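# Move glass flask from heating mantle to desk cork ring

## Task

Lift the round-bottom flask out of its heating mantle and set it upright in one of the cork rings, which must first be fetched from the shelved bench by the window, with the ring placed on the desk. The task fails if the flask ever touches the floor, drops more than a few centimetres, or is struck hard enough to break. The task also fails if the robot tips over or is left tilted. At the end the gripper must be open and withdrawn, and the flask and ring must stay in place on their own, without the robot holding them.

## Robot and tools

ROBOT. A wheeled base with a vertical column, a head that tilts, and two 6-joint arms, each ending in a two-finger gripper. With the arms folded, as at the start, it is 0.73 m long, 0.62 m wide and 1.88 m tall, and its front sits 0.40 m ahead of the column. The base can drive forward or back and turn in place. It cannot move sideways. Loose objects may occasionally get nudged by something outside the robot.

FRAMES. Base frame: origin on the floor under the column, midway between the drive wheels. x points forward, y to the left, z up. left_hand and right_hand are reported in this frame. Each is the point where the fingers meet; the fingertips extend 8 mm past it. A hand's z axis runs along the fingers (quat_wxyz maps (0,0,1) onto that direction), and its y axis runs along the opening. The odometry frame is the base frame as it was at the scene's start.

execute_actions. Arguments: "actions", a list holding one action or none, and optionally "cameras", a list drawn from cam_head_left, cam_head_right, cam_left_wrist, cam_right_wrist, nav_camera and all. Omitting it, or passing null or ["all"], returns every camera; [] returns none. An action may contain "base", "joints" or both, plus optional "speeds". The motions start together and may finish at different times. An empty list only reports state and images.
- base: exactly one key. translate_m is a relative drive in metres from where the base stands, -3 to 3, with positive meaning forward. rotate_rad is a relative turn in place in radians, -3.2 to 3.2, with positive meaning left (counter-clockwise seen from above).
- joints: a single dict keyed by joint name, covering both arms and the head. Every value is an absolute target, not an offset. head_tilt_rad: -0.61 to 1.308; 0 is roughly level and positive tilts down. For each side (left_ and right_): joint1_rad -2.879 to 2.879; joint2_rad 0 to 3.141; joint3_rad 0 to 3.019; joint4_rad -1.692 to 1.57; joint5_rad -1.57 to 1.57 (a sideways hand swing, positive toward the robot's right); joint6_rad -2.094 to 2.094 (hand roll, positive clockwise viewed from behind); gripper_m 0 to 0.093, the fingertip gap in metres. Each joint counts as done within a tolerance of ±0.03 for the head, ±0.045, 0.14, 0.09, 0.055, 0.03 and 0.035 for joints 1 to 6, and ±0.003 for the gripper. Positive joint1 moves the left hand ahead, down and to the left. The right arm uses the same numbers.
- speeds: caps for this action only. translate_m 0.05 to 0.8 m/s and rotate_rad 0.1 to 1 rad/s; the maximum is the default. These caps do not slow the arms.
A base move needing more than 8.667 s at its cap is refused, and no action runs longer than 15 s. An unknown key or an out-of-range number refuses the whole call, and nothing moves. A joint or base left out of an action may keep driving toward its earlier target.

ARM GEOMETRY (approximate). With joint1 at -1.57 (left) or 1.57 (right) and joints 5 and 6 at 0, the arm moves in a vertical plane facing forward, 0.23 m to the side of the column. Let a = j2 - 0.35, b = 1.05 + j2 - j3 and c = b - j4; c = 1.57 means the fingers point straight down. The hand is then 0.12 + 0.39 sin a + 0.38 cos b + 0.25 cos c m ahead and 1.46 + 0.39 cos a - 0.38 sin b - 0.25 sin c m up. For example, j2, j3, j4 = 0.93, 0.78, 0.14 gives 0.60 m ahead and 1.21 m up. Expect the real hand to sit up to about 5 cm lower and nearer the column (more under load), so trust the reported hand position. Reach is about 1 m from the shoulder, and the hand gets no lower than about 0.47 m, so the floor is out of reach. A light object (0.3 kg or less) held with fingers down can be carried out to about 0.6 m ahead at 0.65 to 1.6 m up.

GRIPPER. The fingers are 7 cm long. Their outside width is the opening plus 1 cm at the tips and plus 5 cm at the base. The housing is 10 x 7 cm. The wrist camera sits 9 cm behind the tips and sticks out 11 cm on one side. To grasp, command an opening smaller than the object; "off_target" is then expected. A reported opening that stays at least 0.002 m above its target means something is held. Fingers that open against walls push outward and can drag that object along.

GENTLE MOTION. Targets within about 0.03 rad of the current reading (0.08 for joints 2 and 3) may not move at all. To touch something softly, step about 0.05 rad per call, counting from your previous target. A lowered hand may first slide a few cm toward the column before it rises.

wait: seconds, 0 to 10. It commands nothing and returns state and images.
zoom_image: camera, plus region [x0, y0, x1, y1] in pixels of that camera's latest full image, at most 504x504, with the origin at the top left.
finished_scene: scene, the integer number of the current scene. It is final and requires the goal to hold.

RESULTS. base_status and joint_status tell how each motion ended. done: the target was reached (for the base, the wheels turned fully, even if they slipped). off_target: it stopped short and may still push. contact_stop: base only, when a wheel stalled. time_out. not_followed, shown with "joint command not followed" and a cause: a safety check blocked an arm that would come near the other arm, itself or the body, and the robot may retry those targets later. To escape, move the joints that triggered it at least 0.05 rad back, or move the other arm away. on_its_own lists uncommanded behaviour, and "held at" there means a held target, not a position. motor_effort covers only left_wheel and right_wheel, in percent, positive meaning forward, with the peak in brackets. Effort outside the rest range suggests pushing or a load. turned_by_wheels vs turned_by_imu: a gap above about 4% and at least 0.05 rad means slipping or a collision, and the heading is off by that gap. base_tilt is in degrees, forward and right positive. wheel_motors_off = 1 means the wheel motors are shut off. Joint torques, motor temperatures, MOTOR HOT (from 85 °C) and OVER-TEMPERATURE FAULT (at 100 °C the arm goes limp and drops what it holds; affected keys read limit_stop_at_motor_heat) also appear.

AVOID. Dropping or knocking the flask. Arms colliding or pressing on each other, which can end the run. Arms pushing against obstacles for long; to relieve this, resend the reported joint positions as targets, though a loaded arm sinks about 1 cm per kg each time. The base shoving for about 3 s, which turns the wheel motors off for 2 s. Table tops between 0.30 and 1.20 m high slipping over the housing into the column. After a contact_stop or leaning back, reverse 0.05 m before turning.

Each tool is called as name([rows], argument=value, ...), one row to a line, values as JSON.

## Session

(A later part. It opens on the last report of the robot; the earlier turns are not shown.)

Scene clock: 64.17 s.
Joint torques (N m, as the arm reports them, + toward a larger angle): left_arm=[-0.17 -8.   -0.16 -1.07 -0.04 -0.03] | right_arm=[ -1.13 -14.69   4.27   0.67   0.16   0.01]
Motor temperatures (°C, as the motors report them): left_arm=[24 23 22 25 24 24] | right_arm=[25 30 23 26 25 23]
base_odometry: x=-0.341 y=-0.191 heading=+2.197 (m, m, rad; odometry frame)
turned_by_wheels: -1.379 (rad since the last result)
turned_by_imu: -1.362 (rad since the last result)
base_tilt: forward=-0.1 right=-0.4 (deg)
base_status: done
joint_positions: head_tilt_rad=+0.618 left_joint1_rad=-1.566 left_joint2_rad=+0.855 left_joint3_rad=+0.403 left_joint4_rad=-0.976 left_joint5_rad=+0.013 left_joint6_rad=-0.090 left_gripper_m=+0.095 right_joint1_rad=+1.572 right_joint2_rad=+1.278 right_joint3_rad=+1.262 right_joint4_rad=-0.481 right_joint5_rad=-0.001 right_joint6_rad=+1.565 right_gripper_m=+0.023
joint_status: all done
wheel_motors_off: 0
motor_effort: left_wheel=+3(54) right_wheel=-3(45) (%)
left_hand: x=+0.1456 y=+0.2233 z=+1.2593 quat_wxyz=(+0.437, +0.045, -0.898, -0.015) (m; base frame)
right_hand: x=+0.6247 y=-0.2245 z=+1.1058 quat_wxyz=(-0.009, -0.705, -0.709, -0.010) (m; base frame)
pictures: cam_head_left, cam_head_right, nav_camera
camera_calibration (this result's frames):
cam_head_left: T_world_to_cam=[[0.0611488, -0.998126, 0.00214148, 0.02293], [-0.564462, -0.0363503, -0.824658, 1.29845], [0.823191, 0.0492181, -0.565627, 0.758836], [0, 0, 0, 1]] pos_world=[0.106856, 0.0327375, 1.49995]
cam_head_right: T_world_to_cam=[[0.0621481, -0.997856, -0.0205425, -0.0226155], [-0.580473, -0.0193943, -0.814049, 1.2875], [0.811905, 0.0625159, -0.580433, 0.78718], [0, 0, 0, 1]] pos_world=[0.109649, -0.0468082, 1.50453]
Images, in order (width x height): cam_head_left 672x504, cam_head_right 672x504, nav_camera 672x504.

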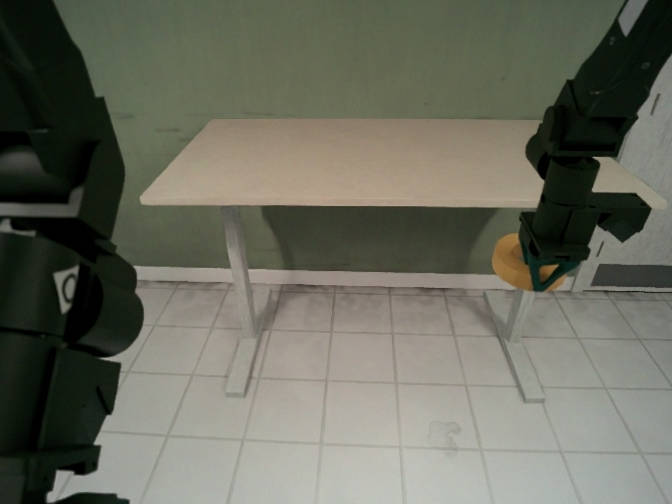

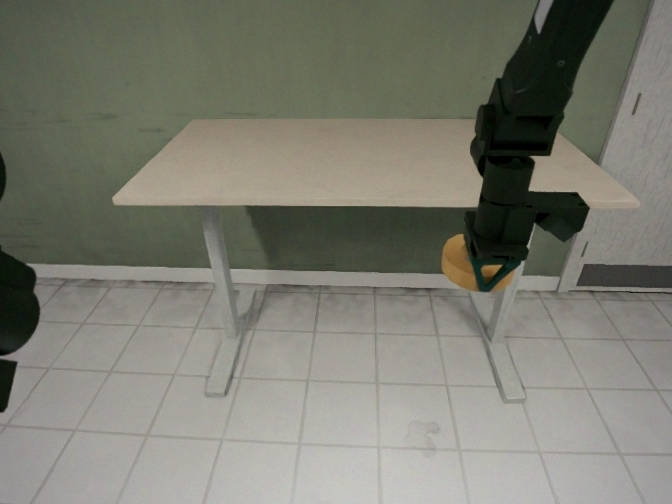

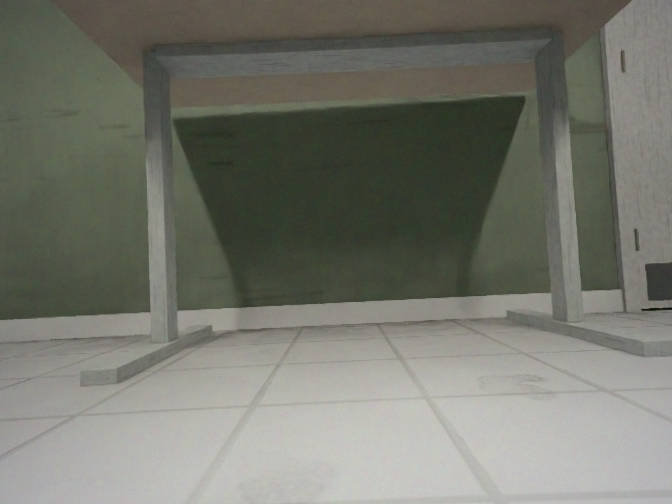

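execute_actions([
  {"base":{"translate_m":0.72},"joints":{"head_tilt_rad":0.85,"right_joint2_rad":1.55,"right_joint3_rad":1.45,"right_joint4_rad":-0.42}},
], cameras=["cam_head_left","cam_head_right","cam_right_wrist"])

Scene clock: 69.63 s.
Joint torques (N m, as the arm reports them, + toward a larger angle): left_arm=[ 0.04 -8.25 -0.37 -1.02 -0.03 -0.03] | right_arm=[ -1.36 -18.37   4.93   0.8    0.16   0.02]
Motor temperatures (°C, as the motors report them): left_arm=[24 23 22 25 24 24] | right_arm=[25 30 23 26 25 23]
base_odometry: x=-0.763 y=+0.392 heading=+2.197 (m, m, rad; odometry frame)
turned_by_wheels: +0.000 (rad since the last result)
turned_by_imu: -0.002 (rad since the last result)
base_tilt: forward=-0.2 right=-0.4 (deg)
base_status: done
joint_positions: head_tilt_rad=+0.852 left_joint1_rad=-1.566 left_joint2_rad=+0.855 left_joint3_rad=+0.408 left_joint4_rad=-0.976 left_joint5_rad=+0.013 left_joint6_rad=-0.090 left_gripper_m=+0.095 right_joint1_rad=+1.572 right_joint2_rad=+1.563 right_joint3_rad=+1.431 right_joint4_rad=-0.427 right_joint5_rad=-0.001 right_joint6_rad=+1.565 right_gripper_m=+0.023
joint_status: all done
wheel_motors_off: 0
motor_effort: left_wheel=+1(59) right_wheel=+0(56) (%)
left_hand: x=+0.1482 y=+0.2233 z=+1.2585 quat_wxyz=(+0.434, +0.045, -0.899, -0.015) (m; base frame)
right_hand: x=+0.6219 y=-0.2244 z=+0.9907 quat_wxyz=(+0.013, -0.705, -0.709, +0.012) (m; base frame)
pictures: cam_head_left, cam_head_right, cam_right_wrist
camera_calibration (this result's frames):
cam_head_left: T_world_to_cam=[[0.0599722, -0.998126, -0.0121287, 0.0449649], [-0.740664, -0.0363503, -0.670891, 1.07046], [0.669193, 0.0492181, -0.741456, 1.03731], [0, 0, 0, 1]] pos_world=[0.0959905, 0.0327375, 1.48783]
cam_head_right: T_world_to_cam=[[0.0556721, -0.997856, -0.0344238, -0.000914513], [-0.753771, -0.0193943, -0.656851, 1.05408], [0.654775, 0.0625159, -0.753234, 1.06115], [0, 0, 0, 1]] pos_world=[0.0997716, -0.0468082, 1.49164]
cam_right_wrist: T_world_to_cam=[[-0.99856, -0.00662746, 0.0532422, 0.56611], [0.0256537, 0.81258, 0.582285, -0.399034], [-0.0471226, 0.582812, -0.81124, 1.08772], [0, 0, 0, 1]] pos_world=[0.626788, -0.30594, 1.08462]
Images, in order (width x height): cam_head_left 672x504, cam_head_right 672x504, cam_right_wrist 672x504.

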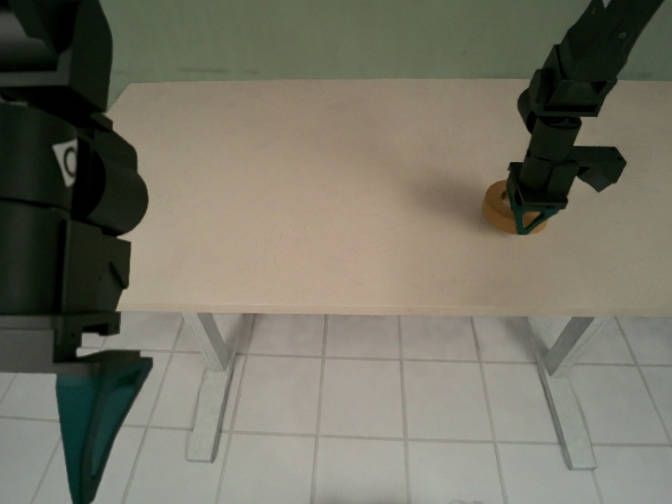

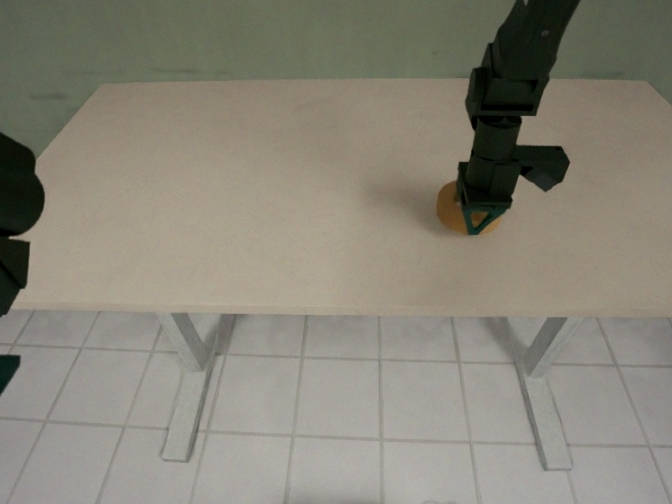

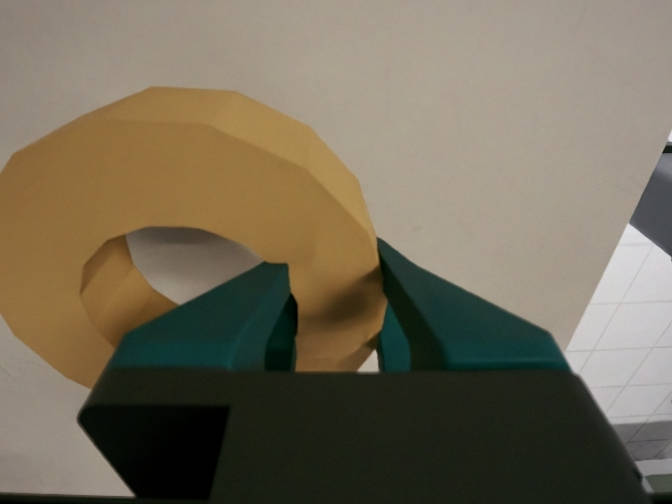

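execute_actions([
  {"joints":{"right_joint2_rad":1.69,"right_joint3_rad":1.56,"right_joint4_rad":-0.39}},
], cameras=["cam_head_left","cam_right_wrist"])

Scene clock: 74.17 s.
Joint torques (N m, as the arm reports them, + toward a larger angle): left_arm=[-0.32 -8.06 -0.43 -0.9  -0.02 -0.03] | right_arm=[ -1.23 -16.29   4.19   0.76   0.14   0.  ]
Motor temperatures (°C, as the motors report them): left_arm=[24 23 22 25 24 24] | right_arm=[25 30 23 26 25 23]
base_odometry: x=-0.763 y=+0.392 heading=+2.197 (m, m, rad; odometry frame)
turned_by_wheels: +0.000 (rad since the last result)
turned_by_imu: -0.001 (rad since the last result)
base_tilt: forward=-0.1 right=-0.4 (deg)
base_status: not commanded
joint_positions: head_tilt_rad=+0.852 left_joint1_rad=-1.566 left_joint2_rad=+0.855 left_joint3_rad=+0.408 left_joint4_rad=-0.976 left_joint5_rad=+0.013 left_joint6_rad=-0.090 left_gripper_m=+0.095 right_joint1_rad=+1.572 right_joint2_rad=+1.664 right_joint3_rad=+1.555 right_joint4_rad=-0.393 right_joint5_rad=+0.000 right_joint6_rad=+1.566 right_gripper_m=+0.023
joint_status: all done
wheel_motors_off: 0
motor_effort: left_wheel=+1(1) right_wheel=+0(0) (%)
left_hand: x=+0.1482 y=+0.2233 z=+1.2585 quat_wxyz=(+0.434, +0.045, -0.899, -0.015) (m; base frame)
right_hand: x=+0.6550 y=-0.2244 z=+0.9568 quat_wxyz=(-0.007, -0.705, -0.709, -0.008) (m; base frame)
pictures: cam_head_left, cam_right_wrist
camera_calibration (this result's frames):
cam_head_left: T_world_to_cam=[[0.0599722, -0.998126, -0.0121287, 0.0449649], [-0.740664, -0.0363503, -0.670891, 1.07046], [0.669193, 0.0492181, -0.741456, 1.03731], [0, 0, 0, 1]] pos_world=[0.0959905, 0.0327375, 1.48783]
cam_right_wrist: T_world_to_cam=[[-0.99998, -0.00578709, -0.0024238, 0.655315], [-0.00611569, 0.812773, 0.582548, -0.359539], [-0.00140126, 0.582551, -0.812793, 1.03325], [0, 0, 0, 1]] pos_world=[0.654551, -0.305906, 1.05086]
Images, in order (width x height): cam_head_left 672x504, cam_right_wrist 672x504.

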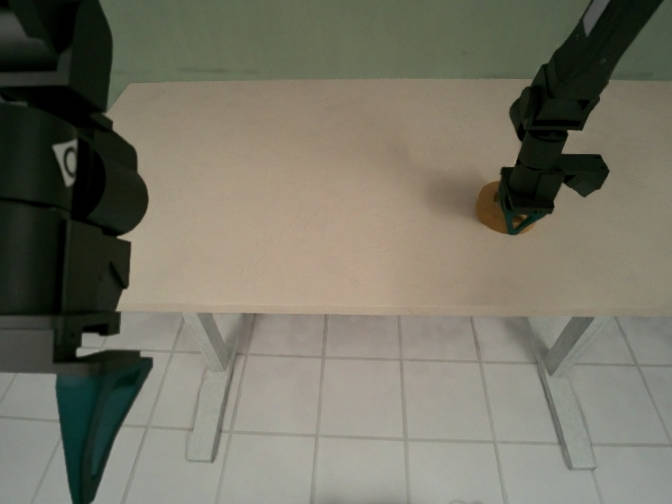

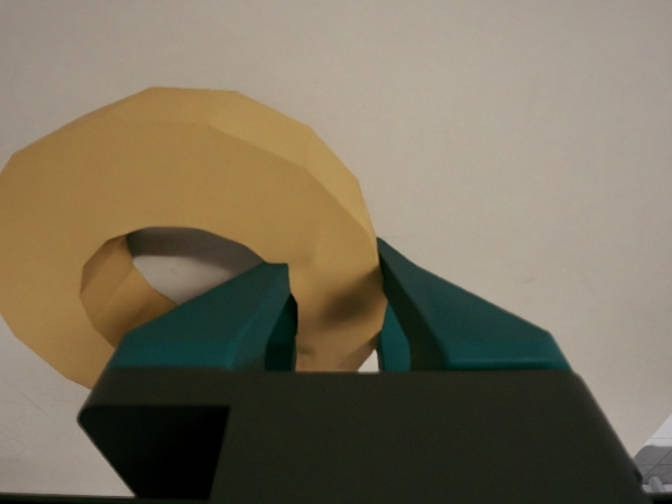

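execute_actions([
  {"joints":{"right_joint2_rad":1.735,"right_joint4_rad":-0.35}},
], cameras=["cam_head_left","cam_right_wrist"])

Scene clock: 76.77 s.
Joint torques (N m, as the arm reports them, + toward a larger angle): left_arm=[-0.23 -8.08 -0.28 -0.92 -0.06 -0.01] | right_arm=[ -1.35 -13.19   4.14   2.26   0.14   0.  ]
Motor temperatures (°C, as the motors report them): left_arm=[24 23 22 25 24 24] | right_arm=[25 30 23 26 25 23]
base_odometry: x=-0.763 y=+0.392 heading=+2.197 (m, m, rad; odometry frame)
turned_by_wheels: +0.000 (rad since the last result)
turned_by_imu: -0.001 (rad since the last result)
base_tilt: forward=-0.2 right=-0.4 (deg)
base_status: not commanded
joint_positions: head_tilt_rad=+0.852 left_joint1_rad=-1.566 left_joint2_rad=+0.855 left_joint3_rad=+0.408 left_joint4_rad=-0.976 left_joint5_rad=+0.013 left_joint6_rad=-0.090 left_gripper_m=+0.095 right_joint1_rad=+1.572 right_joint2_rad=+1.665 right_joint3_rad=+1.555 right_joint4_rad=-0.387 right_joint5_rad=+0.000 right_joint6_rad=+1.566 right_gripper_m=+0.023
joint_status: all done
wheel_motors_off: 0
motor_effort: left_wheel=+1(0) right_wheel=+0(0) (%)
left_hand: x=+0.1482 y=+0.2233 z=+1.2585 quat_wxyz=(+0.434, +0.045, -0.899, -0.015) (m; base frame)
right_hand: x=+0.6559 y=-0.2243 z=+0.9562 quat_wxyz=(-0.008, -0.705, -0.709, -0.009) (m; base frame)
pictures: cam_head_left, cam_right_wrist
camera_calibration (this result's frames):
cam_head_left: T_world_to_cam=[[0.0599722, -0.998126, -0.0121287, 0.0449649], [-0.740664, -0.0363503, -0.670891, 1.07046], [0.669193, 0.0492181, -0.741456, 1.03731], [0, 0, 0, 1]] pos_world=[0.0959905, 0.0327375, 1.48783]
cam_right_wrist: T_world_to_cam=[[-0.999956, -0.00578068, -0.00738285, 0.66097], [-0.00899937, 0.812771, 0.582514, -0.357276], [0.00263324, 0.582554, -0.812787, 1.03013], [0, 0, 0, 1]] pos_world=[0.655013, -0.305905, 1.05028]
Images, in order (width x height): cam_head_left 672x504, cam_right_wrist 672x504.

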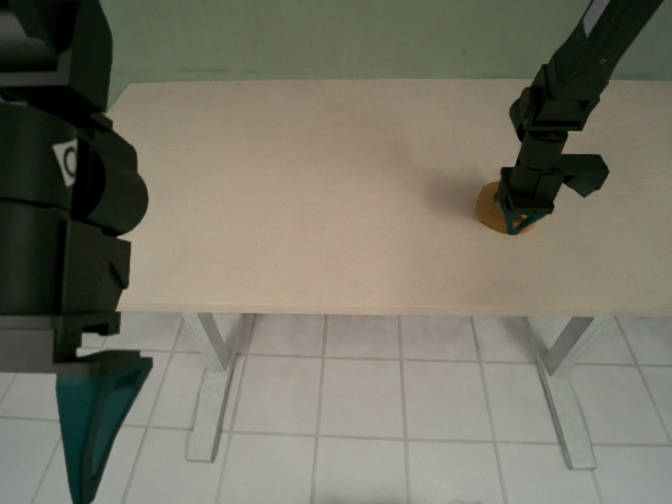

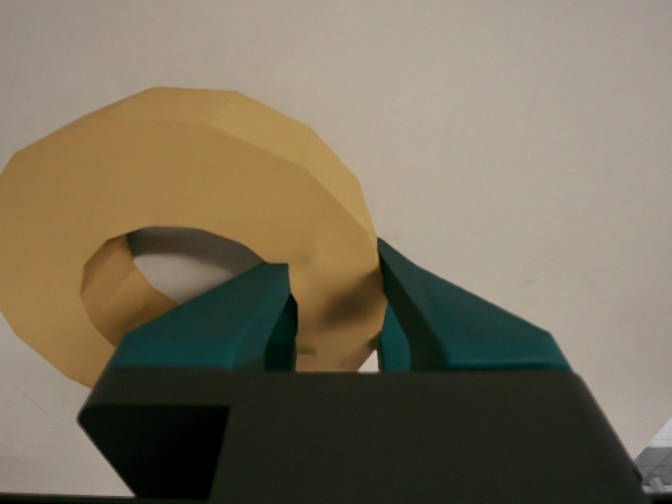

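execute_actions([
  {"joints":{"right_joint2_rad":1.66,"right_joint4_rad":-0.39,"right_gripper_m":0.055}},
], cameras=[])

execute_actions([
  {"joints":{"right_joint2_rad":1.5,"right_joint3_rad":1.46,"right_joint4_rad":-0.48}},
], cameras=["cam_right_wrist"])

execute_actions([
  {"base":{"translate_m":-0.15},"joints":{"right_joint2_rad":1.06,"right_joint3_rad":1.175,"right_joint4_rad":-0.635,"right_joint6_rad":0,"right_gripper_m":0.08}},
], cameras=["cam_head_left"])

execute_actions([
  {"base":{"rotate_rad":-1.59},"joints":{"head_tilt_rad":0.55}},
], cameras=["cam_head_left","cam_head_right"])

Scene clock: 87.77 s.
Joint torques (N m, as the arm reports them, + toward a larger angle): left_arm=[ 0.08 -8.39 -0.35 -1.07 -0.06 -0.01] | right_arm=[ -1.4  -18.31   4.02   0.59   0.14   0.01]
Motor temperatures (°C, as the motors report them): left_arm=[24 23 22 25 24 24] | right_arm=[25 30 23 26 25 23]
base_odometry: x=-0.763 y=+0.392 heading=+2.197 (m, m, rad; odometry frame)
turned_by_wheels: +0.000 (rad since the last result)
turned_by_imu: -0.001 (rad since the last result)
base_tilt: forward=-0.2 right=-0.4 (deg)
base_status: not commanded
joint_positions: head_tilt_rad=+0.852 left_joint1_rad=-1.566 left_joint2_rad=+0.855 left_joint3_rad=+0.408 left_joint4_rad=-0.976 left_joint5_rad=+0.013 left_joint6_rad=-0.090 left_gripper_m=+0.095 right_joint1_rad=+1.572 right_joint2_rad=+1.664 right_joint3_rad=+1.556 right_joint4_rad=-0.390 right_joint5_rad=+0.000 right_joint6_rad=+1.566 right_gripper_m=+0.055
joint_status: all done
wheel_motors_off: 0
motor_effort: left_wheel=+1(2) right_wheel=+0(1) (%)
left_hand: x=+0.1482 y=+0.2233 z=+1.2585 quat_wxyz=(+0.434, +0.045, -0.899, -0.015) (m; base frame)
right_hand: x=+0.6570 y=-0.2243 z=+0.9573 quat_wxyz=(-0.009, -0.705, -0.709, -0.010) (m; base frame)
pictures: none
No camera images: the call's "cameras" was empty. Leave "cameras" out to get every camera's image.

Scene clock: 89.07 s.
Joint torques (N m, as the arm reports them, + toward a larger angle): left_arm=[-0.48 -8.09 -0.45 -1.03 -0.05 -0.05] | right_arm=[ -1.38 -17.83   4.66   0.49   0.15   0.  ]
Motor temperatures (°C, as the motors report them): left_arm=[24 23 22 25 24 24] | right_arm=[25 30 23 26 25 23]
base_odometry: x=-0.763 y=+0.392 heading=+2.197 (m, m, rad; odometry frame)
turned_by_wheels: +0.000 (rad since the last result)
turned_by_imu: +0.000 (rad since the last result)
base_tilt: forward=-0.1 right=-0.4 (deg)
base_status: not commanded
joint_positions: head_tilt_rad=+0.852 left_joint1_rad=-1.566 left_joint2_rad=+0.855 left_joint3_rad=+0.408 left_joint4_rad=-0.976 left_joint5_rad=+0.013 left_joint6_rad=-0.090 left_gripper_m=+0.095 right_joint1_rad=+1.572 right_joint2_rad=+1.502 right_joint3_rad=+1.453 right_joint4_rad=-0.479 right_joint5_rad=+0.000 right_joint6_rad=+1.566 right_gripper_m=+0.055
joint_status: all done
wheel_motors_off: 0
motor_effort: left_wheel=-2(1) right_wheel=+0(0) (%)
left_hand: x=+0.1482 y=+0.2233 z=+1.2585 quat_wxyz=(+0.434, +0.045, -0.899, -0.015) (m; base frame)
right_hand: x=+0.6492 y=-0.2244 z=+1.0255 quat_wxyz=(+0.002, -0.705, -0.709, +0.001) (m; base frame)
pictures: cam_right_wrist
camera_calibration (this result's frames):
cam_right_wrist: T_world_to_cam=[[-0.999724, -0.00581935, 0.0227513, 0.623692], [0.00852516, 0.812784, 0.582503, -0.408989], [-0.0218817, 0.582536, -0.81251, 1.10216], [0, 0, 0, 1]] pos_world=[0.651124, -0.305998, 1.11956]
Images, in order (width x height): cam_right_wrist 672x504.

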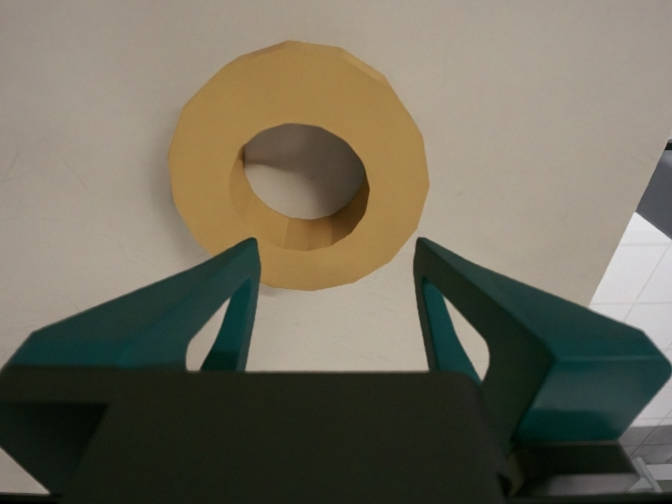

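Scene clock: 90.83 s.
Joint torques (N m, as the arm reports them, + toward a larger angle): left_arm=[-0.14 -7.58 -0.24 -1.06 -0.04 -0.03] | right_arm=[ -1.19 -13.22   5.41   0.65   0.05  -0.1 ]
Motor temperatures (°C, as the motors report them): left_arm=[24 23 22 25 24 24] | right_arm=[25 30 23 26 25 23]
base_odometry: x=-0.675 y=+0.271 heading=+2.197 (m, m, rad; odometry frame)
turned_by_wheels: +0.000 (rad since the last result)
turned_by_imu: +0.000 (rad since the last result)
base_tilt: forward=-0.2 right=-0.4 (deg)
base_status: done
joint_positions: head_tilt_rad=+0.853 left_joint1_rad=-1.566 left_joint2_rad=+0.854 left_joint3_rad=+0.405 left_joint4_rad=-0.976 left_joint5_rad=+0.013 left_joint6_rad=-0.090 left_gripper_m=+0.095 right_joint1_rad=+1.572 right_joint2_rad=+1.033 right_joint3_rad=+1.177 right_joint4_rad=-0.632 right_joint5_rad=+0.000 right_joint6_rad=+0.007 right_gripper_m=+0.080
joint_status: all done
wheel_motors_off: 0
motor_effort: left_wheel=-1(38) right_wheel=+0(32) (%)
left_hand: x=+0.1466 y=+0.2233 z=+1.2591 quat_wxyz=(+0.436, +0.045, -0.899, -0.015) (m; base frame)
right_hand: x=+0.6127 y=-0.2247 z=+1.2077 quat_wxyz=(-0.017, -0.003, -1.000, -0.001) (m; base frame)
pictures: cam_head_left
camera_calibration (this result's frames):
cam_head_left: T_world_to_cam=[[0.0599635, -0.998126, -0.0121714, 0.0450311], [-0.741142, -0.0363503, -0.670364, 1.06967], [0.668665, 0.0492181, -0.741933, 1.03807], [0, 0, 0, 1]] pos_world=[0.0959533, 0.0327375, 1.4878]
Images, in order (width x height): cam_head_left 672x504.

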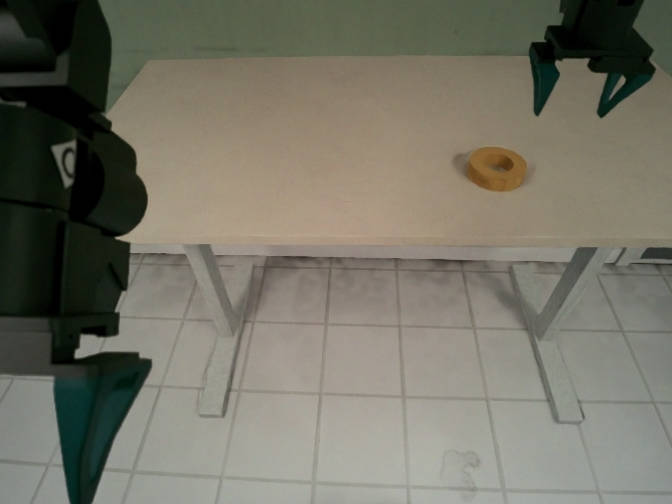

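Scene clock: 93.73 s.
Joint torques (N m, as the arm reports them, + toward a larger angle): left_arm=[-0.27 -8.38 -0.11 -0.95 -0.03 -0.02] | right_arm=[ -1.16 -13.25   5.41   0.65   0.04  -0.11]
Motor temperatures (°C, as the motors report them): left_arm=[24 23 22 25 24 24] | right_arm=[25 30 23 26 25 23]
base_odometry: x=-0.675 y=+0.271 heading=+0.608 (m, m, rad; odometry frame)
turned_by_wheels: -1.589 (rad since the last result)
turned_by_imu: -1.569 (rad since the last result)
base_tilt: forward=-0.2 right=-0.4 (deg)
base_status: done
joint_positions: head_tilt_rad=+0.568 left_joint1_rad=-1.566 left_joint2_rad=+0.854 left_joint3_rad=+0.405 left_joint4_rad=-0.976 left_joint5_rad=+0.013 left_joint6_rad=-0.090 left_gripper_m=+0.095 right_joint1_rad=+1.572 right_joint2_rad=+1.033 right_joint3_rad=+1.177 right_joint4_rad=-0.632 right_joint5_rad=+0.000 right_joint6_rad=+0.007 right_gripper_m=+0.080
joint_status: all done
wheel_motors_off: 0
motor_effort: left_wheel=+4(49) right_wheel=-2(55) (%)
left_hand: x=+0.1466 y=+0.2233 z=+1.2591 quat_wxyz=(+0.436, +0.045, -0.899, -0.015) (m; base frame)
right_hand: x=+0.6127 y=-0.2247 z=+1.2077 quat_wxyz=(-0.017, -0.003, -1.000, -0.001) (m; base frame)
pictures: cam_head_left, cam_head_right
camera_calibration (this result's frames):
cam_head_left: T_world_to_cam=[[0.0609672, -0.998126, 0.00517413, 0.0182688], [-0.522832, -0.0363503, -0.85166, 1.33795], [0.850253, 0.0492181, -0.524068, 0.693483], [0, 0, 0, 1]] pos_world=[0.108774, 0.0327375, 1.50282]
cam_head_right: T_world_to_cam=[[0.0630911, -0.997856, -0.0174323, -0.0274524], [-0.53935, -0.0193943, -0.841858, 1.32827], [0.839715, 0.0625159, -0.539417, 0.722624], [0, 0, 0, 1]] pos_world=[0.111336, -0.0468082, 1.50753]
Images, in order (width x height): cam_head_left 672x504, cam_head_right 672x504.

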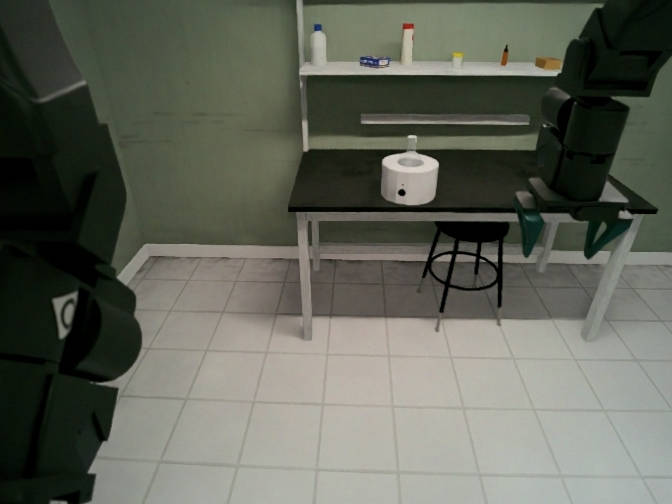

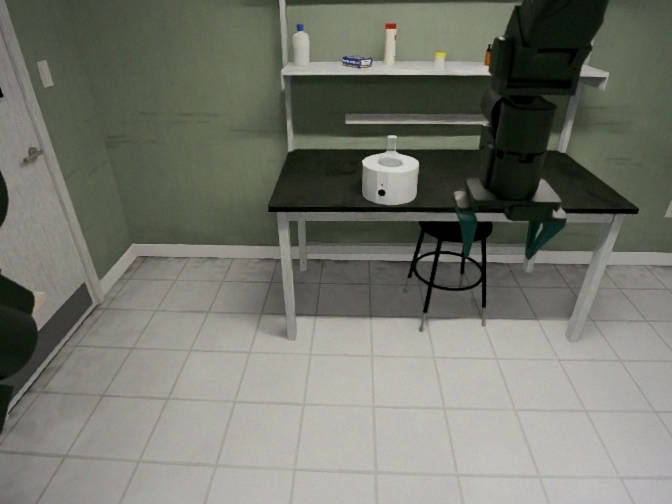

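execute_actions([
  {"base":{"rotate_rad":0.027}},
], cameras=[])

execute_actions([
  {"base":{"translate_m":1.2},"joints":{"head_tilt_rad":0.85}},
], cameras=["cam_head_left","cam_head_right","cam_right_wrist"])

Scene clock: 97.93 s.
Joint torques (N m, as the arm reports them, + toward a larger angle): left_arm=[-0.46 -8.   -0.17 -0.97 -0.05  0.01] | right_arm=[ -1.24 -13.25   5.4    0.63   0.05  -0.1 ]
Motor temperatures (°C, as the motors report them): left_arm=[24 24 22 25 24 24] | right_arm=[25 30 24 26 25 23]
base_odometry: x=-0.675 y=+0.271 heading=+0.635 (m, m, rad; odometry frame)
turned_by_wheels: +0.027 (rad since the last result)
turned_by_imu: +0.026 (rad since the last result)
base_tilt: forward=-0.2 right=-0.3 (deg)
base_status: done
joint_positions: head_tilt_rad=+0.568 left_joint1_rad=-1.566 left_joint2_rad=+0.854 left_joint3_rad=+0.404 left_joint4_rad=-0.976 left_joint5_rad=+0.013 left_joint6_rad=-0.090 left_gripper_m=+0.095 right_joint1_rad=+1.572 right_joint2_rad=+1.033 right_joint3_rad=+1.177 right_joint4_rad=-0.632 right_joint5_rad=-0.001 right_joint6_rad=+0.006 right_gripper_m=+0.080
joint_status: not commanded
wheel_motors_off: 0
motor_effort: left_wheel=+1(12) right_wheel=+1(13) (%)
left_hand: x=+0.1464 y=+0.2233 z=+1.2592 quat_wxyz=(+0.436, +0.045, -0.899, -0.015) (m; base frame)
right_hand: x=+0.6127 y=-0.2246 z=+1.2077 quat_wxyz=(-0.017, -0.003, -1.000, -0.001) (m; base frame)
pictures: none
No camera images: the call's "cameras" was empty. Leave "cameras" out to get every camera's image.

Scene clock: 101.53 s.
Joint torques (N m, as the arm reports them, + toward a larger angle): left_arm=[-0.3  -7.84 -0.3  -0.98 -0.01  0.  ] | right_arm=[ -1.25 -13.26   5.38   0.61   0.04  -0.12]
Motor temperatures (°C, as the motors report them): left_arm=[24 24 22 25 24 24] | right_arm=[25 30 24 26 25 23]
base_odometry: x=+0.292 y=+0.982 heading=+0.634 (m, m, rad; odometry frame)
turned_by_wheels: -0.001 (rad since the last result)
turned_by_imu: -0.002 (rad since the last result)
base_tilt: forward=-0.2 right=-0.4 (deg)
base_status: done
joint_positions: head_tilt_rad=+0.852 left_joint1_rad=-1.566 left_joint2_rad=+0.854 left_joint3_rad=+0.407 left_joint4_rad=-0.976 left_joint5_rad=+0.013 left_joint6_rad=-0.090 left_gripper_m=+0.095 right_joint1_rad=+1.572 right_joint2_rad=+1.034 right_joint3_rad=+1.177 right_joint4_rad=-0.632 right_joint5_rad=-0.001 right_joint6_rad=+0.006 right_gripper_m=+0.080
joint_status: all done
wheel_motors_off: 0
motor_effort: left_wheel=-1(50) right_wheel=+1(63) (%)
left_hand: x=+0.1478 y=+0.2233 z=+1.2587 quat_wxyz=(+0.435, +0.045, -0.899, -0.015) (m; base frame)
right_hand: x=+0.6125 y=-0.2246 z=+1.2074 quat_wxyz=(-0.017, -0.003, -1.000, -0.001) (m; base frame)
pictures: cam_head_left, cam_head_right, cam_right_wrist
camera_calibration (this result's frames):
cam_head_left: T_world_to_cam=[[0.0599716, -0.998126, -0.0121317, 0.0449696], [-0.740698, -0.0363503, -0.670854, 1.0704], [0.669157, 0.0492181, -0.74149, 1.03737], [0, 0, 0, 1]] pos_world=[0.0959879, 0.0327375, 1.48783]
cam_head_right: T_world_to_cam=[[0.0556704, -0.997856, -0.0344265, -0.00091016], [-0.753804, -0.0193943, -0.656813, 1.05402], [0.654737, 0.0625159, -0.753267, 1.0612], [0, 0, 0, 1]] pos_world=[0.0997692, -0.0468082, 1.49163]
cam_right_wrist: T_world_to_cam=[[-0.00573964, -0.999857, 0.0159283, -0.241025], [-0.832705, 0.0135985, 0.553549, -0.143758], [-0.553687, -0.0100864, -0.832664, 1.46616], [0, 0, 0, 1]] pos_world=[0.6907, -0.224247, 1.30423]
Images, in order (width x height): cam_head_left 672x504, cam_head_right 672x504, cam_right_wrist 672x504.

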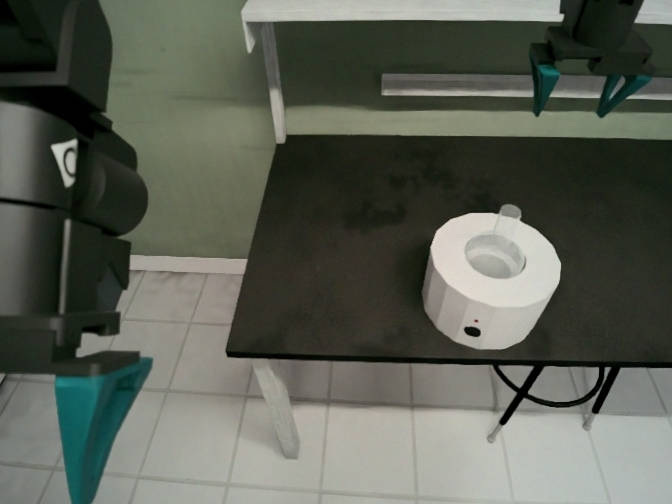

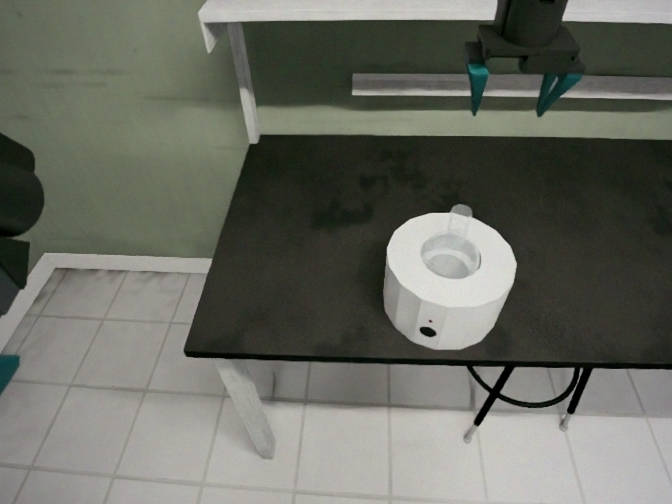

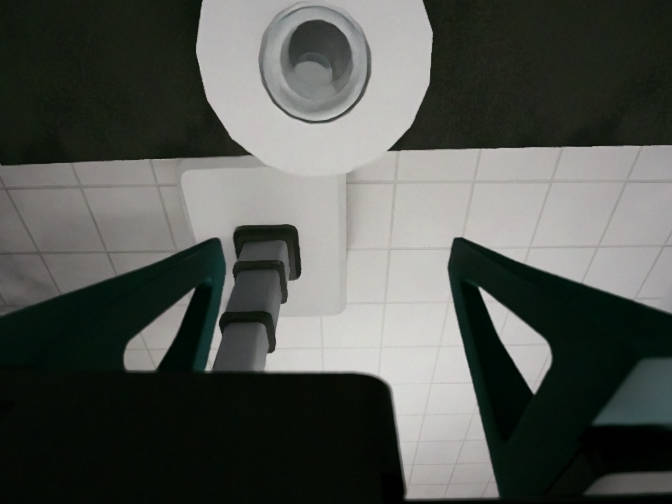

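execute_actions([
  {"base":{"rotate_rad":0.02},"joints":{"right_joint2_rad":1.41,"right_joint3_rad":1.39,"right_joint4_rad":-0.5}},
], cameras=["cam_head_left","cam_right_wrist"])

Scene clock: 106.77 s.
Joint torques (N m, as the arm reports them, + toward a larger angle): left_arm=[-0.04 -8.35 -0.38 -1.1  -0.01  0.  ] | right_arm=[ -1.14 -17.9    4.92   0.67   0.04  -0.11]
Motor temperatures (°C, as the motors report them): left_arm=[24 24 22 25 24 24] | right_arm=[25 30 24 26 25 23]
base_odometry: x=+0.292 y=+0.982 heading=+0.651 (m, m, rad; odometry frame)
turned_by_wheels: +0.017 (rad since the last result)
turned_by_imu: +0.016 (rad since the last result)
base_tilt: forward=-0.2 right=-0.3 (deg)
base_status: done
joint_positions: head_tilt_rad=+0.852 left_joint1_rad=-1.566 left_joint2_rad=+0.854 left_joint3_rad=+0.407 left_joint4_rad=-0.976 left_joint5_rad=+0.013 left_joint6_rad=-0.090 left_gripper_m=+0.095 right_joint1_rad=+1.572 right_joint2_rad=+1.422 right_joint3_rad=+1.381 right_joint4_rad=-0.501 right_joint5_rad=-0.001 right_joint6_rad=+0.006 right_gripper_m=+0.080
joint_status: all done
wheel_motors_off: 0
motor_effort: left_wheel=-2(46) right_wheel=+2(47) (%)
left_hand: x=+0.1478 y=+0.2233 z=+1.2587 quat_wxyz=(+0.435, +0.045, -0.899, -0.015) (m; base frame)
right_hand: x=+0.6354 y=-0.2244 z=+1.0549 quat_wxyz=(+0.009, -0.003, -1.000, -0.001) (m; base frame)
pictures: cam_head_left, cam_right_wrist
camera_calibration (this result's frames):
cam_head_left: T_world_to_cam=[[0.0599716, -0.998126, -0.0121317, 0.0449696], [-0.740698, -0.0363503, -0.670854, 1.0704], [0.669157, 0.0492181, -0.74149, 1.03737], [0, 0, 0, 1]] pos_world=[0.0959879, 0.0327375, 1.48783]
cam_right_wrist: T_world_to_cam=[[-0.00484478, -0.999856, 0.0162392, -0.239148], [-0.803108, 0.0135662, 0.59568, -0.103566], [-0.595814, -0.0101559, -0.803058, 1.34742], [0, 0, 0, 1]] pos_world=[0.718478, -0.224024, 1.14763]
Images, in order (width x height): cam_head_left 672x504, cam_right_wrist 672x504.

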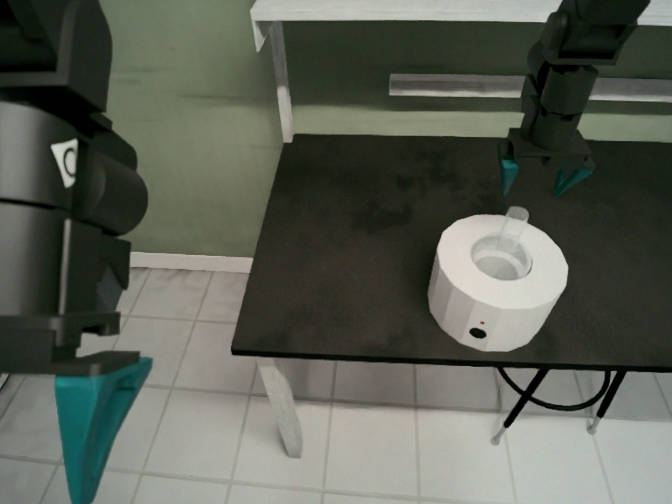

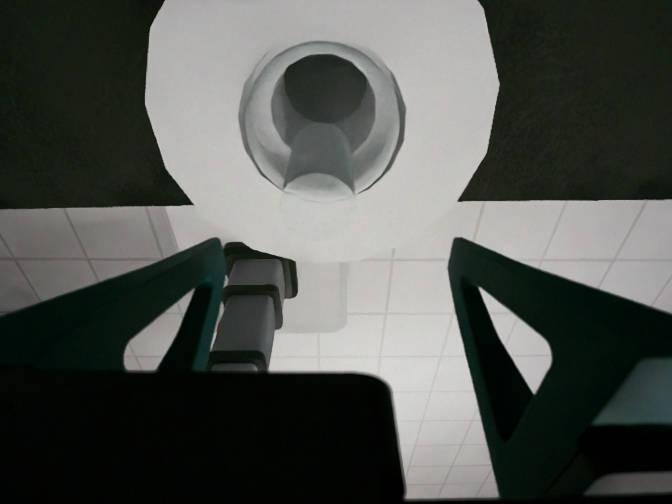

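execute_actions([
  {"base":{"rotate_rad":0.012},"joints":{"right_joint2_rad":1.62,"right_joint3_rad":1.505,"right_joint4_rad":-0.4}},
], cameras=["cam_head_left","cam_right_wrist"])

Scene clock: 112.23 s.
Joint torques (N m, as the arm reports them, + toward a larger angle): left_arm=[ 0.   -8.29 -0.2  -1.02 -0.03 -0.02] | right_arm=[ -1.25 -17.97   3.72   0.67   0.05  -0.1 ]
Motor temperatures (°C, as the motors report them): left_arm=[24 24 22 25 24 24] | right_arm=[25 30 24 26 25 23]
base_odometry: x=+0.292 y=+0.982 heading=+0.661 (m, m, rad; odometry frame)
turned_by_wheels: +0.010 (rad since the last result)
turned_by_imu: +0.008 (rad since the last result)
base_tilt: forward=-0.2 right=-0.3 (deg)
base_status: done
joint_positions: head_tilt_rad=+0.852 left_joint1_rad=-1.566 left_joint2_rad=+0.854 left_joint3_rad=+0.407 left_joint4_rad=-0.976 left_joint5_rad=+0.013 left_joint6_rad=-0.090 left_gripper_m=+0.095 right_joint1_rad=+1.572 right_joint2_rad=+1.621 right_joint3_rad=+1.505 right_joint4_rad=-0.400 right_joint5_rad=-0.001 right_joint6_rad=+0.006 right_gripper_m=+0.080
joint_status: all done
wheel_motors_off: 0
motor_effort: left_wheel=-2(53) right_wheel=+3(48) (%)
left_hand: x=+0.1478 y=+0.2233 z=+1.2587 quat_wxyz=(+0.435, +0.045, -0.899, -0.015) (m; base frame)
right_hand: x=+0.6454 y=-0.2246 z=+0.9718 quat_wxyz=(-0.004, -0.003, -1.000, -0.001) (m; base frame)
pictures: cam_head_left, cam_right_wrist
camera_calibration (this result's frames):
cam_head_left: T_world_to_cam=[[0.0599716, -0.998126, -0.0121317, 0.0449695], [-0.740697, -0.0363503, -0.670855, 1.0704], [0.669157, 0.0492181, -0.74149, 1.03737], [0, 0, 0, 1]] pos_world=[0.0959879, 0.0327375, 1.48783]
cam_right_wrist: T_world_to_cam=[[-0.00548823, -0.99985, 0.0164187, -0.237661], [-0.818285, 0.0139279, 0.574644, -0.0157105], [-0.574787, -0.0102814, -0.818239, 1.28777], [0, 0, 0, 1]] pos_world=[0.726032, -0.224166, 1.06663]
Images, in order (width x height): cam_head_left 672x504, cam_right_wrist 672x504.

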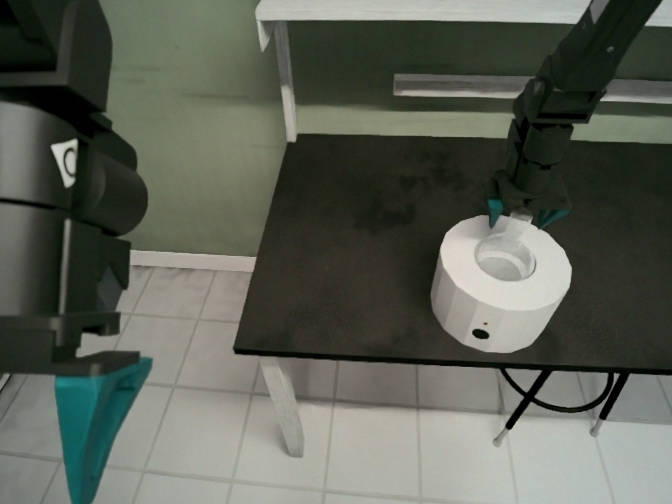

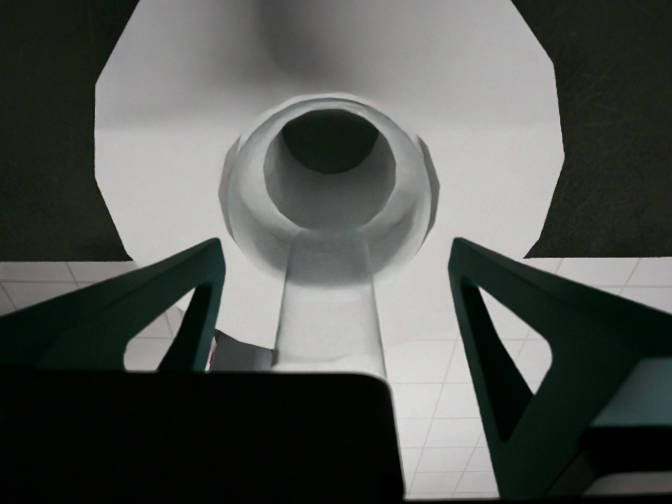

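About 1 cm too far forward.

execute_actions([
  {"base":{"translate_m":-0.012}},
], cameras=[])

execute_actions([
  {"joints":{"right_gripper_m":0.01}},
], cameras=["cam_right_wrist"])

execute_actions([
  {"joints":{"right_joint2_rad":1.52,"right_joint3_rad":1.47,"right_joint4_rad":-0.45}},
], cameras=["cam_head_left","cam_right_wrist"])

Scene clock: 117.27 s.
Joint torques (N m, as the arm reports them, + toward a larger angle): left_arm=[-0.26 -8.18 -0.06 -0.97 -0.03 -0.03] | right_arm=[ -1.15 -18.09   3.74   0.68   0.05  -0.12]
Motor temperatures (°C, as the motors report them): left_arm=[24 24 22 25 24 24] | right_arm=[25 31 24 26 25 23]
base_odometry: x=+0.282 y=+0.975 heading=+0.658 (m, m, rad; odometry frame)
turned_by_wheels: -0.002 (rad since the last result)
turned_by_imu: -0.003 (rad since the last result)
base_tilt: forward=-0.2 right=-0.3 (deg)
base_status: done
joint_positions: head_tilt_rad=+0.853 left_joint1_rad=-1.566 left_joint2_rad=+0.854 left_joint3_rad=+0.403 left_joint4_rad=-0.976 left_joint5_rad=+0.013 left_joint6_rad=-0.090 left_gripper_m=+0.095 right_joint1_rad=+1.572 right_joint2_rad=+1.621 right_joint3_rad=+1.504 right_joint4_rad=-0.400 right_joint5_rad=-0.001 right_joint6_rad=+0.006 right_gripper_m=+0.080
joint_status: not commanded
wheel_motors_off: 0
motor_effort: left_wheel=-2(56) right_wheel=+1(49) (%)
left_hand: x=+0.1458 y=+0.2233 z=+1.2594 quat_wxyz=(+0.436, +0.045, -0.899, -0.015) (m; base frame)
right_hand: x=+0.6447 y=-0.2246 z=+0.9716 quat_wxyz=(-0.004, -0.003, -1.000, -0.001) (m; base frame)
pictures: none
No camera images: the call's "cameras" was empty. Leave "cameras" out to get every camera's image.

Scene clock: 117.93 s.
Joint torques (N m, as the arm reports them, + toward a larger angle): left_arm=[-0.01 -8.07 -0.08 -1.   -0.03 -0.01] | right_arm=[ -1.18 -17.79   3.75   0.64   0.24  -0.11]
Motor temperatures (°C, as the motors report them): left_arm=[24 24 22 25 24 24] | right_arm=[25 31 24 26 25 23]
base_odometry: x=+0.282 y=+0.975 heading=+0.658 (m, m, rad; odometry frame)
turned_by_wheels: +0.000 (rad since the last result)
turned_by_imu: +0.000 (rad since the last result)
base_tilt: forward=-0.2 right=-0.4 (deg)
base_status: not commanded
joint_positions: head_tilt_rad=+0.853 left_joint1_rad=-1.566 left_joint2_rad=+0.854 left_joint3_rad=+0.403 left_joint4_rad=-0.976 left_joint5_rad=+0.013 left_joint6_rad=-0.090 left_gripper_m=+0.095 right_joint1_rad=+1.572 right_joint2_rad=+1.621 right_joint3_rad=+1.504 right_joint4_rad=-0.400 right_joint5_rad=-0.006 right_joint6_rad=+0.006 right_gripper_m=+0.033
joint_status: right_gripper_m off_target (ended at +0.033, target +0.010)
wheel_motors_off: 0
motor_effort: left_wheel=-2(2) right_wheel=+2(2) (%)
left_hand: x=+0.1458 y=+0.2233 z=+1.2594 quat_wxyz=(+0.436, +0.045, -0.899, -0.015) (m; base frame)
right_hand: x=+0.6447 y=-0.2237 z=+0.9716 quat_wxyz=(-0.004, -0.003, -1.000, -0.003) (m; base frame)
pictures: cam_right_wrist
camera_calibration (this result's frames):
cam_right_wrist: T_world_to_cam=[[-0.00543323, -0.999919, 0.0114671, -0.23205], [-0.817625, 0.0110442, 0.575645, -0.0182249], [-0.575725, -0.00624819, -0.81762, 1.28815], [0, 0, 0, 1]] pos_world=[0.725457, -0.223781, 1.06637]
Images, in order (width x height): cam_right_wrist 672x504.

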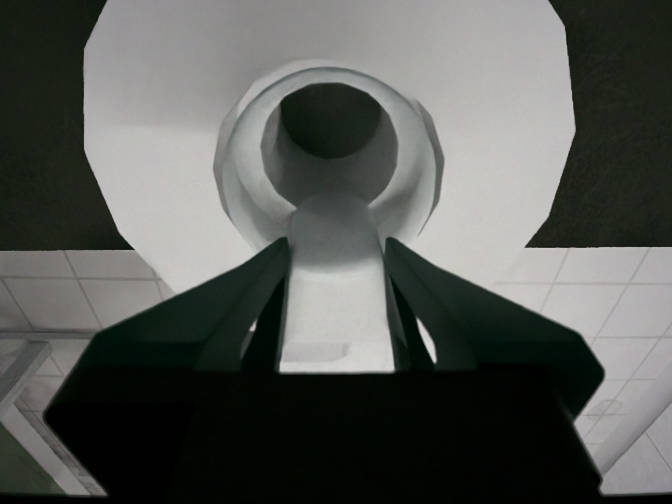

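Scene clock: 118.83 s.
Joint torques (N m, as the arm reports them, + toward a larger angle): left_arm=[-0.03 -7.93 -0.13 -0.97 -0.02 -0.02] | right_arm=[ -1.21 -19.69   3.46   0.22   0.12  -0.1 ]
Motor temperatures (°C, as the motors report them): left_arm=[24 24 22 25 24 24] | right_arm=[25 31 24 26 25 23]
base_odometry: x=+0.282 y=+0.975 heading=+0.658 (m, m, rad; odometry frame)
turned_by_wheels: +0.000 (rad since the last result)
turned_by_imu: +0.000 (rad since the last result)
base_tilt: forward=-0.2 right=-0.3 (deg)
base_status: not commanded
joint_positions: head_tilt_rad=+0.853 left_joint1_rad=-1.566 left_joint2_rad=+0.854 left_joint3_rad=+0.403 left_joint4_rad=-0.976 left_joint5_rad=+0.013 left_joint6_rad=-0.090 left_gripper_m=+0.095 right_joint1_rad=+1.572 right_joint2_rad=+1.546 right_joint3_rad=+1.478 right_joint4_rad=-0.439 right_joint5_rad=-0.002 right_joint6_rad=+0.006 right_gripper_m=+0.033
joint_status: all done
wheel_motors_off: 0
motor_effort: left_wheel=-3(2) right_wheel=+2(2) (%)
left_hand: x=+0.1458 y=+0.2233 z=+1.2594 quat_wxyz=(+0.436, +0.045, -0.899, -0.015) (m; base frame)
right_hand: x=+0.6544 y=-0.2243 z=+1.0066 quat_wxyz=(-0.008, -0.003, -1.000, -0.002) (m; base frame)
pictures: cam_head_left, cam_right_wrist
camera_calibration (this result's frames):
cam_head_left: T_world_to_cam=[[0.0599686, -0.998126, -0.0121465, 0.0449924], [-0.740863, -0.0363503, -0.670672, 1.07013], [0.668974, 0.0492181, -0.741654, 1.03763], [0, 0, 0, 1]] pos_world=[0.095975, 0.0327375, 1.48782]
cam_right_wrist: T_world_to_cam=[[-0.00559628, -0.99988, 0.0144629, -0.23585], [-0.822862, 0.0128228, 0.568097, -0.0190013], [-0.568214, -0.0087217, -0.822834, 1.32205], [0, 0, 0, 1]] pos_world=[0.734252, -0.224047, 1.10203]
Images, in order (width x height): cam_head_left 672x504, cam_right_wrist 672x504.

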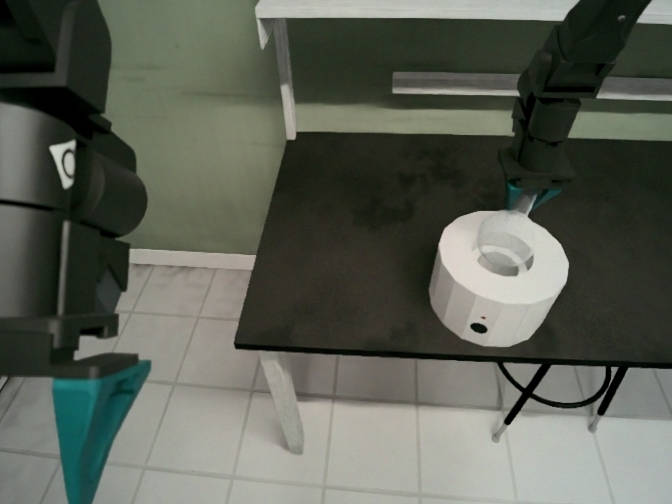

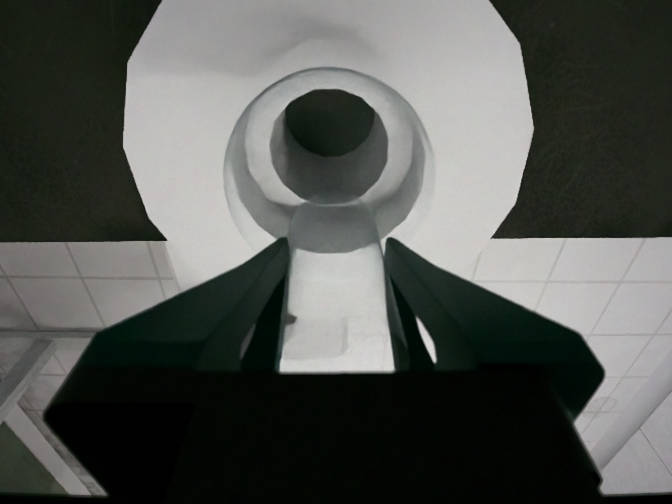

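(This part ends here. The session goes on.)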